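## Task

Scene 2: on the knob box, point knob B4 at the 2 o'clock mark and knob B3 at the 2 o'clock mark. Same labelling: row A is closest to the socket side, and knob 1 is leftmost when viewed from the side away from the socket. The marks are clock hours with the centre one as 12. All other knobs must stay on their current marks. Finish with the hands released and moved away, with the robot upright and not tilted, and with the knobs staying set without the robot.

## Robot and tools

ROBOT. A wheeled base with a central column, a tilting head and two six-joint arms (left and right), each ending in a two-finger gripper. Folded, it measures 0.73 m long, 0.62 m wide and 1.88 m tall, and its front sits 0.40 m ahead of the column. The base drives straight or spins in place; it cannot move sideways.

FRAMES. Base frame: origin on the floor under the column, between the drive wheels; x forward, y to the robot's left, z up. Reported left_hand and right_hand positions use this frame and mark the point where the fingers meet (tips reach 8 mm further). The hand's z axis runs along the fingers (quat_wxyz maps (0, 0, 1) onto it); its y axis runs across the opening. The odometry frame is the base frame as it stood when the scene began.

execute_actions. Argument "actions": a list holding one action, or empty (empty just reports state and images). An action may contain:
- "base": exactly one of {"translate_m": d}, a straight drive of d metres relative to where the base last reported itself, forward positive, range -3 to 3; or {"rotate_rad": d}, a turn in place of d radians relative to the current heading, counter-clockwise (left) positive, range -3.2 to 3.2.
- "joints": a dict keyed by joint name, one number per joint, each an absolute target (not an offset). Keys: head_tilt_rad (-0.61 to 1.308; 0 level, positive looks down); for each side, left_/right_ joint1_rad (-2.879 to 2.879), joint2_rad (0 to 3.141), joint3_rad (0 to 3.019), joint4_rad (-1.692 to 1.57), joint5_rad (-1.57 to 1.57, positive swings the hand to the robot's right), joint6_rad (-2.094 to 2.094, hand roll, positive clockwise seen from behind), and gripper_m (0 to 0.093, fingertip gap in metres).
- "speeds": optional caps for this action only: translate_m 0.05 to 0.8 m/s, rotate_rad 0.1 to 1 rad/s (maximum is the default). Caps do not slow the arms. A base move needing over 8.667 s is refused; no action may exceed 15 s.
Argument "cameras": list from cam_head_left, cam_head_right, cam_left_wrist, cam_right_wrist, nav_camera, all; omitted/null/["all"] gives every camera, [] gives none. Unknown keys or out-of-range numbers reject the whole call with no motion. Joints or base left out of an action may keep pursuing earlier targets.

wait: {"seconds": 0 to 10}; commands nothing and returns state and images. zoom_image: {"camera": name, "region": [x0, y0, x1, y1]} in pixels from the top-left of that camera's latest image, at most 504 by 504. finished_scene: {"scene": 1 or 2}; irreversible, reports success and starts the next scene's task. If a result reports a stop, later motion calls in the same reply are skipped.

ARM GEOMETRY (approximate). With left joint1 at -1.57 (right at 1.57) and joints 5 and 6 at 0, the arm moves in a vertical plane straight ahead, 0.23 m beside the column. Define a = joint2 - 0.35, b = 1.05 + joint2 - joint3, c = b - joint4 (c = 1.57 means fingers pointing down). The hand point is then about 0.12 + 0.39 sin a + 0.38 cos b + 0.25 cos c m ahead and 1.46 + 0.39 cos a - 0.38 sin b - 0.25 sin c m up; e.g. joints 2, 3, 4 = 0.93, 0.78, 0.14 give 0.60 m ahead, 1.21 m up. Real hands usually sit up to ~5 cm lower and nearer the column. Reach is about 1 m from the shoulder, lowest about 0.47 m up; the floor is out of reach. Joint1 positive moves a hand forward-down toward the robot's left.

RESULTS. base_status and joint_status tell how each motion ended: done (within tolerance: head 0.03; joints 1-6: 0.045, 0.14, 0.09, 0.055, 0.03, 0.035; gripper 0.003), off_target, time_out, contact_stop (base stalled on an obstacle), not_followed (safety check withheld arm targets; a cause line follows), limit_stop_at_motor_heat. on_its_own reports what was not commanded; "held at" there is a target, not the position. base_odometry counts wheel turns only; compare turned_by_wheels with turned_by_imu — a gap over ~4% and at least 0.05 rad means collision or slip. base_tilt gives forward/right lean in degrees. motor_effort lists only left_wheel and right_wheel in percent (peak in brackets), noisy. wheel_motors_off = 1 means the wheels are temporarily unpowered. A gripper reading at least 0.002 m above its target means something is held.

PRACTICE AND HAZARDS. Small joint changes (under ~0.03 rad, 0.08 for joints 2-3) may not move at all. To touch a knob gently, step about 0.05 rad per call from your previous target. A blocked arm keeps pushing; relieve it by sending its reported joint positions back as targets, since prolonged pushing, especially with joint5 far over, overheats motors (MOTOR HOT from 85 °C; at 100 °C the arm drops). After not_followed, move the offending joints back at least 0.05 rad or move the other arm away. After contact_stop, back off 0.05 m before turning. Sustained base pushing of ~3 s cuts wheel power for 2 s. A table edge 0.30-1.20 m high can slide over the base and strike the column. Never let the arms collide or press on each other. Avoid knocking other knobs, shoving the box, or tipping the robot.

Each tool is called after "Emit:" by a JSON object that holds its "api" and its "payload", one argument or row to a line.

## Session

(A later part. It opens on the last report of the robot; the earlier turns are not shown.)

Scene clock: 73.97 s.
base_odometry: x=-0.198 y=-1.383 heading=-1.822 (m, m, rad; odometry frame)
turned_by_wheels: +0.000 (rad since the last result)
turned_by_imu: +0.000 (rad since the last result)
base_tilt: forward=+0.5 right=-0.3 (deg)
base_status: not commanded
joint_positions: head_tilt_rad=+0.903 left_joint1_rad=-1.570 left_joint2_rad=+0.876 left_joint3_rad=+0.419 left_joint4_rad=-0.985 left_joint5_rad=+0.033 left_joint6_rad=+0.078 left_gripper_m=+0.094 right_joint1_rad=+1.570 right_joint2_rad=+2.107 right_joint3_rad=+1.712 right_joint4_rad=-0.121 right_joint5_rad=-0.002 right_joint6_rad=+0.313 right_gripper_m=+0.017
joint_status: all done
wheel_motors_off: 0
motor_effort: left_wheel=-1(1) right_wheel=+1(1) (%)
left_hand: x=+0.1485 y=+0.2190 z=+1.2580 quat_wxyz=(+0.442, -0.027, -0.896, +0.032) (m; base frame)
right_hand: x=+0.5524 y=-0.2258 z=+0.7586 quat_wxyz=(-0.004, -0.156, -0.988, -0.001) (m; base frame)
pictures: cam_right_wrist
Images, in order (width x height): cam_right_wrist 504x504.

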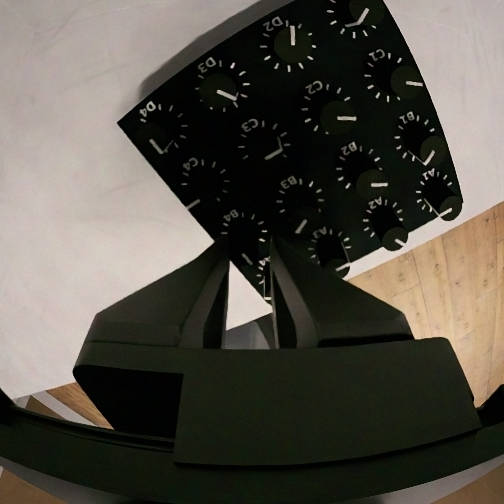

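Emit:
{"api": "execute_actions", "payload": {
  "actions": [
    {"base":{"translate_m":0.006}}
  ],
  "cameras": ["cam_right_wrist"]
}}

Emit:
{"api": "execute_actions", "payload": {
  "actions": [
    {"joints":{"right_gripper_m":0.004}}
  ],
  "cameras": []
}}

Emit:
{"api": "execute_actions", "payload": {
  "actions": [
    {"joints":{"right_joint6_rad":1.45}}
  ],
  "cameras": []
}}

Emit:
{"api": "execute_actions", "payload": {
  "actions": [
    {"joints":{"right_gripper_m":0.016}}
  ],
  "cameras": []
}}

Emit:
{"api": "execute_actions", "payload": {
  "actions": [
    {"joints":{"right_joint2_rad":1.95,"right_joint3_rad":1.58}}
  ],
  "cameras": []
}}

Emit:
{"api": "execute_actions", "payload": {
  "actions": [
    {"base":{"translate_m":-0.03},"joints":{"right_joint6_rad":0.3}}
  ],
  "cameras": ["cam_right_wrist"]
}}

Emit:
{"api": "zoom_image", "payload": {
  "camera": "cam_right_wrist",
  "region": [130, 0, 430, 260]
}}

Scene clock: 81.20 s.
base_odometry: x=-0.200 y=-1.389 heading=-1.822 (m, m, rad; odometry frame)
turned_by_wheels: +0.000 (rad since the last result)
turned_by_imu: +0.000 (rad since the last result)
base_tilt: forward=+0.4 right=-0.3 (deg)
base_status: done
joint_positions: head_tilt_rad=+0.903 left_joint1_rad=-1.570 left_joint2_rad=+0.877 left_joint3_rad=+0.421 left_joint4_rad=-0.985 left_joint5_rad=+0.033 left_joint6_rad=+0.078 left_gripper_m=+0.094 right_joint1_rad=+1.570 right_joint2_rad=+2.111 right_joint3_rad=+1.717 right_joint4_rad=-0.121 right_joint5_rad=-0.002 right_joint6_rad=+0.313 right_gripper_m=+0.017
joint_status: not commanded
wheel_motors_off: 0
motor_effort: left_wheel=+1(52) right_wheel=+2(46) (%)
left_hand: x=+0.1496 y=+0.2190 z=+1.2576 quat_wxyz=(+0.441, -0.027, -0.896, +0.032) (m; base frame)
right_hand: x=+0.5526 y=-0.2258 z=+0.7574 quat_wxyz=(-0.004, -0.156, -0.988, -0.001) (m; base frame)
pictures: cam_right_wrist
Images, in order (width x height): cam_right_wrist 504x504.

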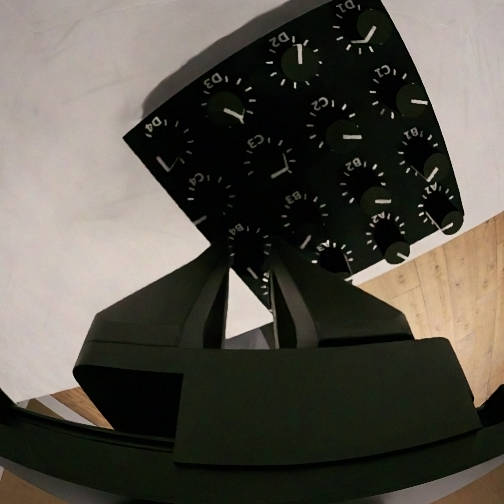

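Scene clock: 81.63 s.
base_odometry: x=-0.200 y=-1.389 heading=-1.822 (m, m, rad; odometry frame)
turned_by_wheels: +0.000 (rad since the last result)
turned_by_imu: +0.000 (rad since the last result)
base_tilt: forward=+0.4 right=-0.3 (deg)
base_status: not commanded
joint_positions: head_tilt_rad=+0.903 left_joint1_rad=-1.570 left_joint2_rad=+0.877 left_joint3_rad=+0.421 left_joint4_rad=-0.985 left_joint5_rad=+0.033 left_joint6_rad=+0.078 left_gripper_m=+0.094 right_joint1_rad=+1.570 right_joint2_rad=+2.111 right_joint3_rad=+1.717 right_joint4_rad=-0.121 right_joint5_rad=-0.002 right_joint6_rad=+0.313 right_gripper_m=+0.009
joint_status: right_gripper_m off_target (ended at +0.009, target +0.004)
wheel_motors_off: 0
motor_effort: left_wheel=+1(1) right_wheel=+2(2) (%)
left_hand: x=+0.1496 y=+0.2190 z=+1.2576 quat_wxyz=(+0.441, -0.027, -0.896, +0.032) (m; base frame)
right_hand: x=+0.5526 y=-0.2258 z=+0.7574 quat_wxyz=(-0.004, -0.156, -0.988, -0.001) (m; base frame)
pictures: none
No camera images: the call's "cameras" was empty. Leave "cameras" out to get every camera's image.

Scene clock: 83.17 s.
base_odometry: x=-0.200 y=-1.389 heading=-1.822 (m, m, rad; odometry frame)
turned_by_wheels: +0.000 (rad since the last result)
turned_by_imu: +0.000 (rad since the last result)
base_tilt: forward=+0.5 right=-0.2 (deg)
base_status: not commanded
joint_positions: head_tilt_rad=+0.903 left_joint1_rad=-1.570 left_joint2_rad=+0.877 left_joint3_rad=+0.421 left_joint4_rad=-0.985 left_joint5_rad=+0.033 left_joint6_rad=+0.078 left_gripper_m=+0.094 right_joint1_rad=+1.570 right_joint2_rad=+2.111 right_joint3_rad=+1.717 right_joint4_rad=-0.121 right_joint5_rad=-0.001 right_joint6_rad=+1.436 right_gripper_m=+0.009
joint_status: all done
wheel_motors_off: 0
motor_effort: left_wheel=+1(1) right_wheel=+2(2) (%)
left_hand: x=+0.1496 y=+0.2190 z=+1.2576 quat_wxyz=(+0.441, -0.027, -0.896, +0.032) (m; base frame)
right_hand: x=+0.5526 y=-0.2260 z=+0.7574 quat_wxyz=(-0.003, -0.658, -0.753, -0.003) (m; base frame)
pictures: none
No camera images: the call's "cameras" was empty. Leave "cameras" out to get every camera's image.

Scene clock: 83.60 s.
base_odometry: x=-0.200 y=-1.389 heading=-1.822 (m, m, rad; odometry frame)
turned_by_wheels: +0.000 (rad since the last result)
turned_by_imu: +0.000 (rad since the last result)
base_tilt: forward=+0.4 right=-0.2 (deg)
base_status: not commanded
joint_positions: head_tilt_rad=+0.903 left_joint1_rad=-1.570 left_joint2_rad=+0.877 left_joint3_rad=+0.421 left_joint4_rad=-0.985 left_joint5_rad=+0.033 left_joint6_rad=+0.078 left_gripper_m=+0.094 right_joint1_rad=+1.570 right_joint2_rad=+2.111 right_joint3_rad=+1.717 right_joint4_rad=-0.121 right_joint5_rad=-0.001 right_joint6_rad=+1.436 right_gripper_m=+0.016
joint_status: all done
wheel_motors_off: 0
motor_effort: left_wheel=+1(1) right_wheel=+2(2) (%)
left_hand: x=+0.1496 y=+0.2190 z=+1.2576 quat_wxyz=(+0.441, -0.027, -0.896, +0.032) (m; base frame)
right_hand: x=+0.5526 y=-0.2260 z=+0.7574 quat_wxyz=(-0.003, -0.658, -0.753, -0.003) (m; base frame)
pictures: none
No camera images: the call's "cameras" was empty. Leave "cameras" out to get every camera's image.

Scene clock: 84.80 s.
base_odometry: x=-0.200 y=-1.389 heading=-1.822 (m, m, rad; odometry frame)
turned_by_wheels: +0.000 (rad since the last result)
turned_by_imu: +0.000 (rad since the last result)
base_tilt: forward=+0.5 right=-0.3 (deg)
base_status: not commanded
joint_positions: head_tilt_rad=+0.903 left_joint1_rad=-1.570 left_joint2_rad=+0.877 left_joint3_rad=+0.421 left_joint4_rad=-0.985 left_joint5_rad=+0.033 left_joint6_rad=+0.078 left_gripper_m=+0.094 right_joint1_rad=+1.570 right_joint2_rad=+1.953 right_joint3_rad=+1.580 right_joint4_rad=-0.121 right_joint5_rad=-0.001 right_joint6_rad=+1.437 right_gripper_m=+0.016
joint_status: all done
wheel_motors_off: 0
motor_effort: left_wheel=+2(1) right_wheel=+3(3) (%)
left_hand: x=+0.1496 y=+0.2190 z=+1.2576 quat_wxyz=(+0.441, -0.027, -0.896, +0.032) (m; base frame)
right_hand: x=+0.5732 y=-0.2260 z=+0.8189 quat_wxyz=(-0.011, -0.658, -0.753, -0.010) (m; base frame)
pictures: none
No camera images: the call's "cameras" was empty. Leave "cameras" out to get every camera's image.

Scene clock: 86.33 s.
base_odometry: x=-0.192 y=-1.360 heading=-1.823 (m, m, rad; odometry frame)
turned_by_wheels: +0.000 (rad since the last result)
turned_by_imu: +0.000 (rad since the last result)
base_tilt: forward=+0.5 right=-0.2 (deg)
base_status: done
joint_positions: head_tilt_rad=+0.903 left_joint1_rad=-1.570 left_joint2_rad=+0.877 left_joint3_rad=+0.419 left_joint4_rad=-0.985 left_joint5_rad=+0.033 left_joint6_rad=+0.078 left_gripper_m=+0.094 right_joint1_rad=+1.570 right_joint2_rad=+1.953 right_joint3_rad=+1.576 right_joint4_rad=-0.121 right_joint5_rad=-0.001 right_joint6_rad=+0.313 right_gripper_m=+0.016
joint_status: all done
wheel_motors_off: 0
motor_effort: left_wheel=-2(65) right_wheel=-1(31) (%)
left_hand: x=+0.1486 y=+0.2190 z=+1.2580 quat_wxyz=(+0.442, -0.027, -0.896, +0.032) (m; base frame)
right_hand: x=+0.5706 y=-0.2260 z=+0.8187 quat_wxyz=(-0.013, -0.156, -0.988, -0.002) (m; base frame)
pictures: cam_right_wrist
Images, in order (width x height): cam_right_wrist 504x504.

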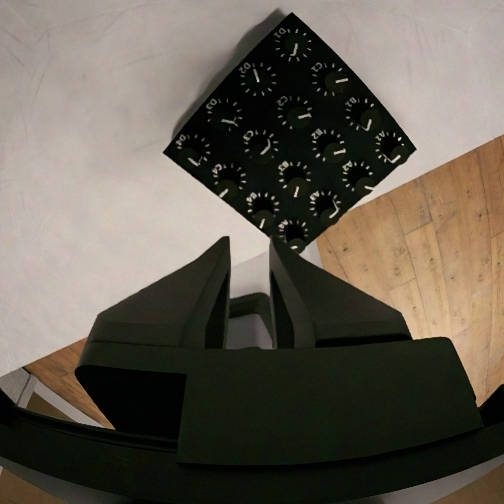

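Region (130, 0, 430, 260) of cam_right_wrist's 504x504 image, scaled by 1.680, with more detail than that image has; it fills the top 437 rows of this view, and the rest is white.

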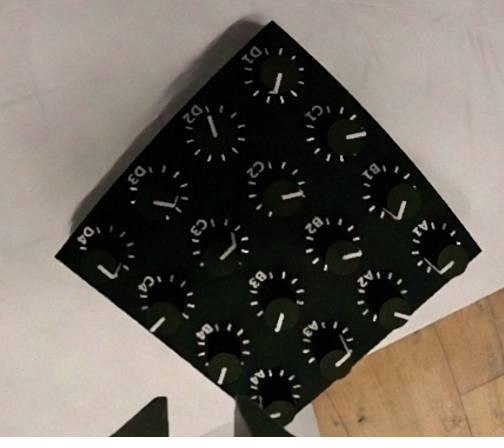

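Emit:
{"api": "finished_scene", "payload": {
  "scene": 2
}}

The scene is finished: the task was done.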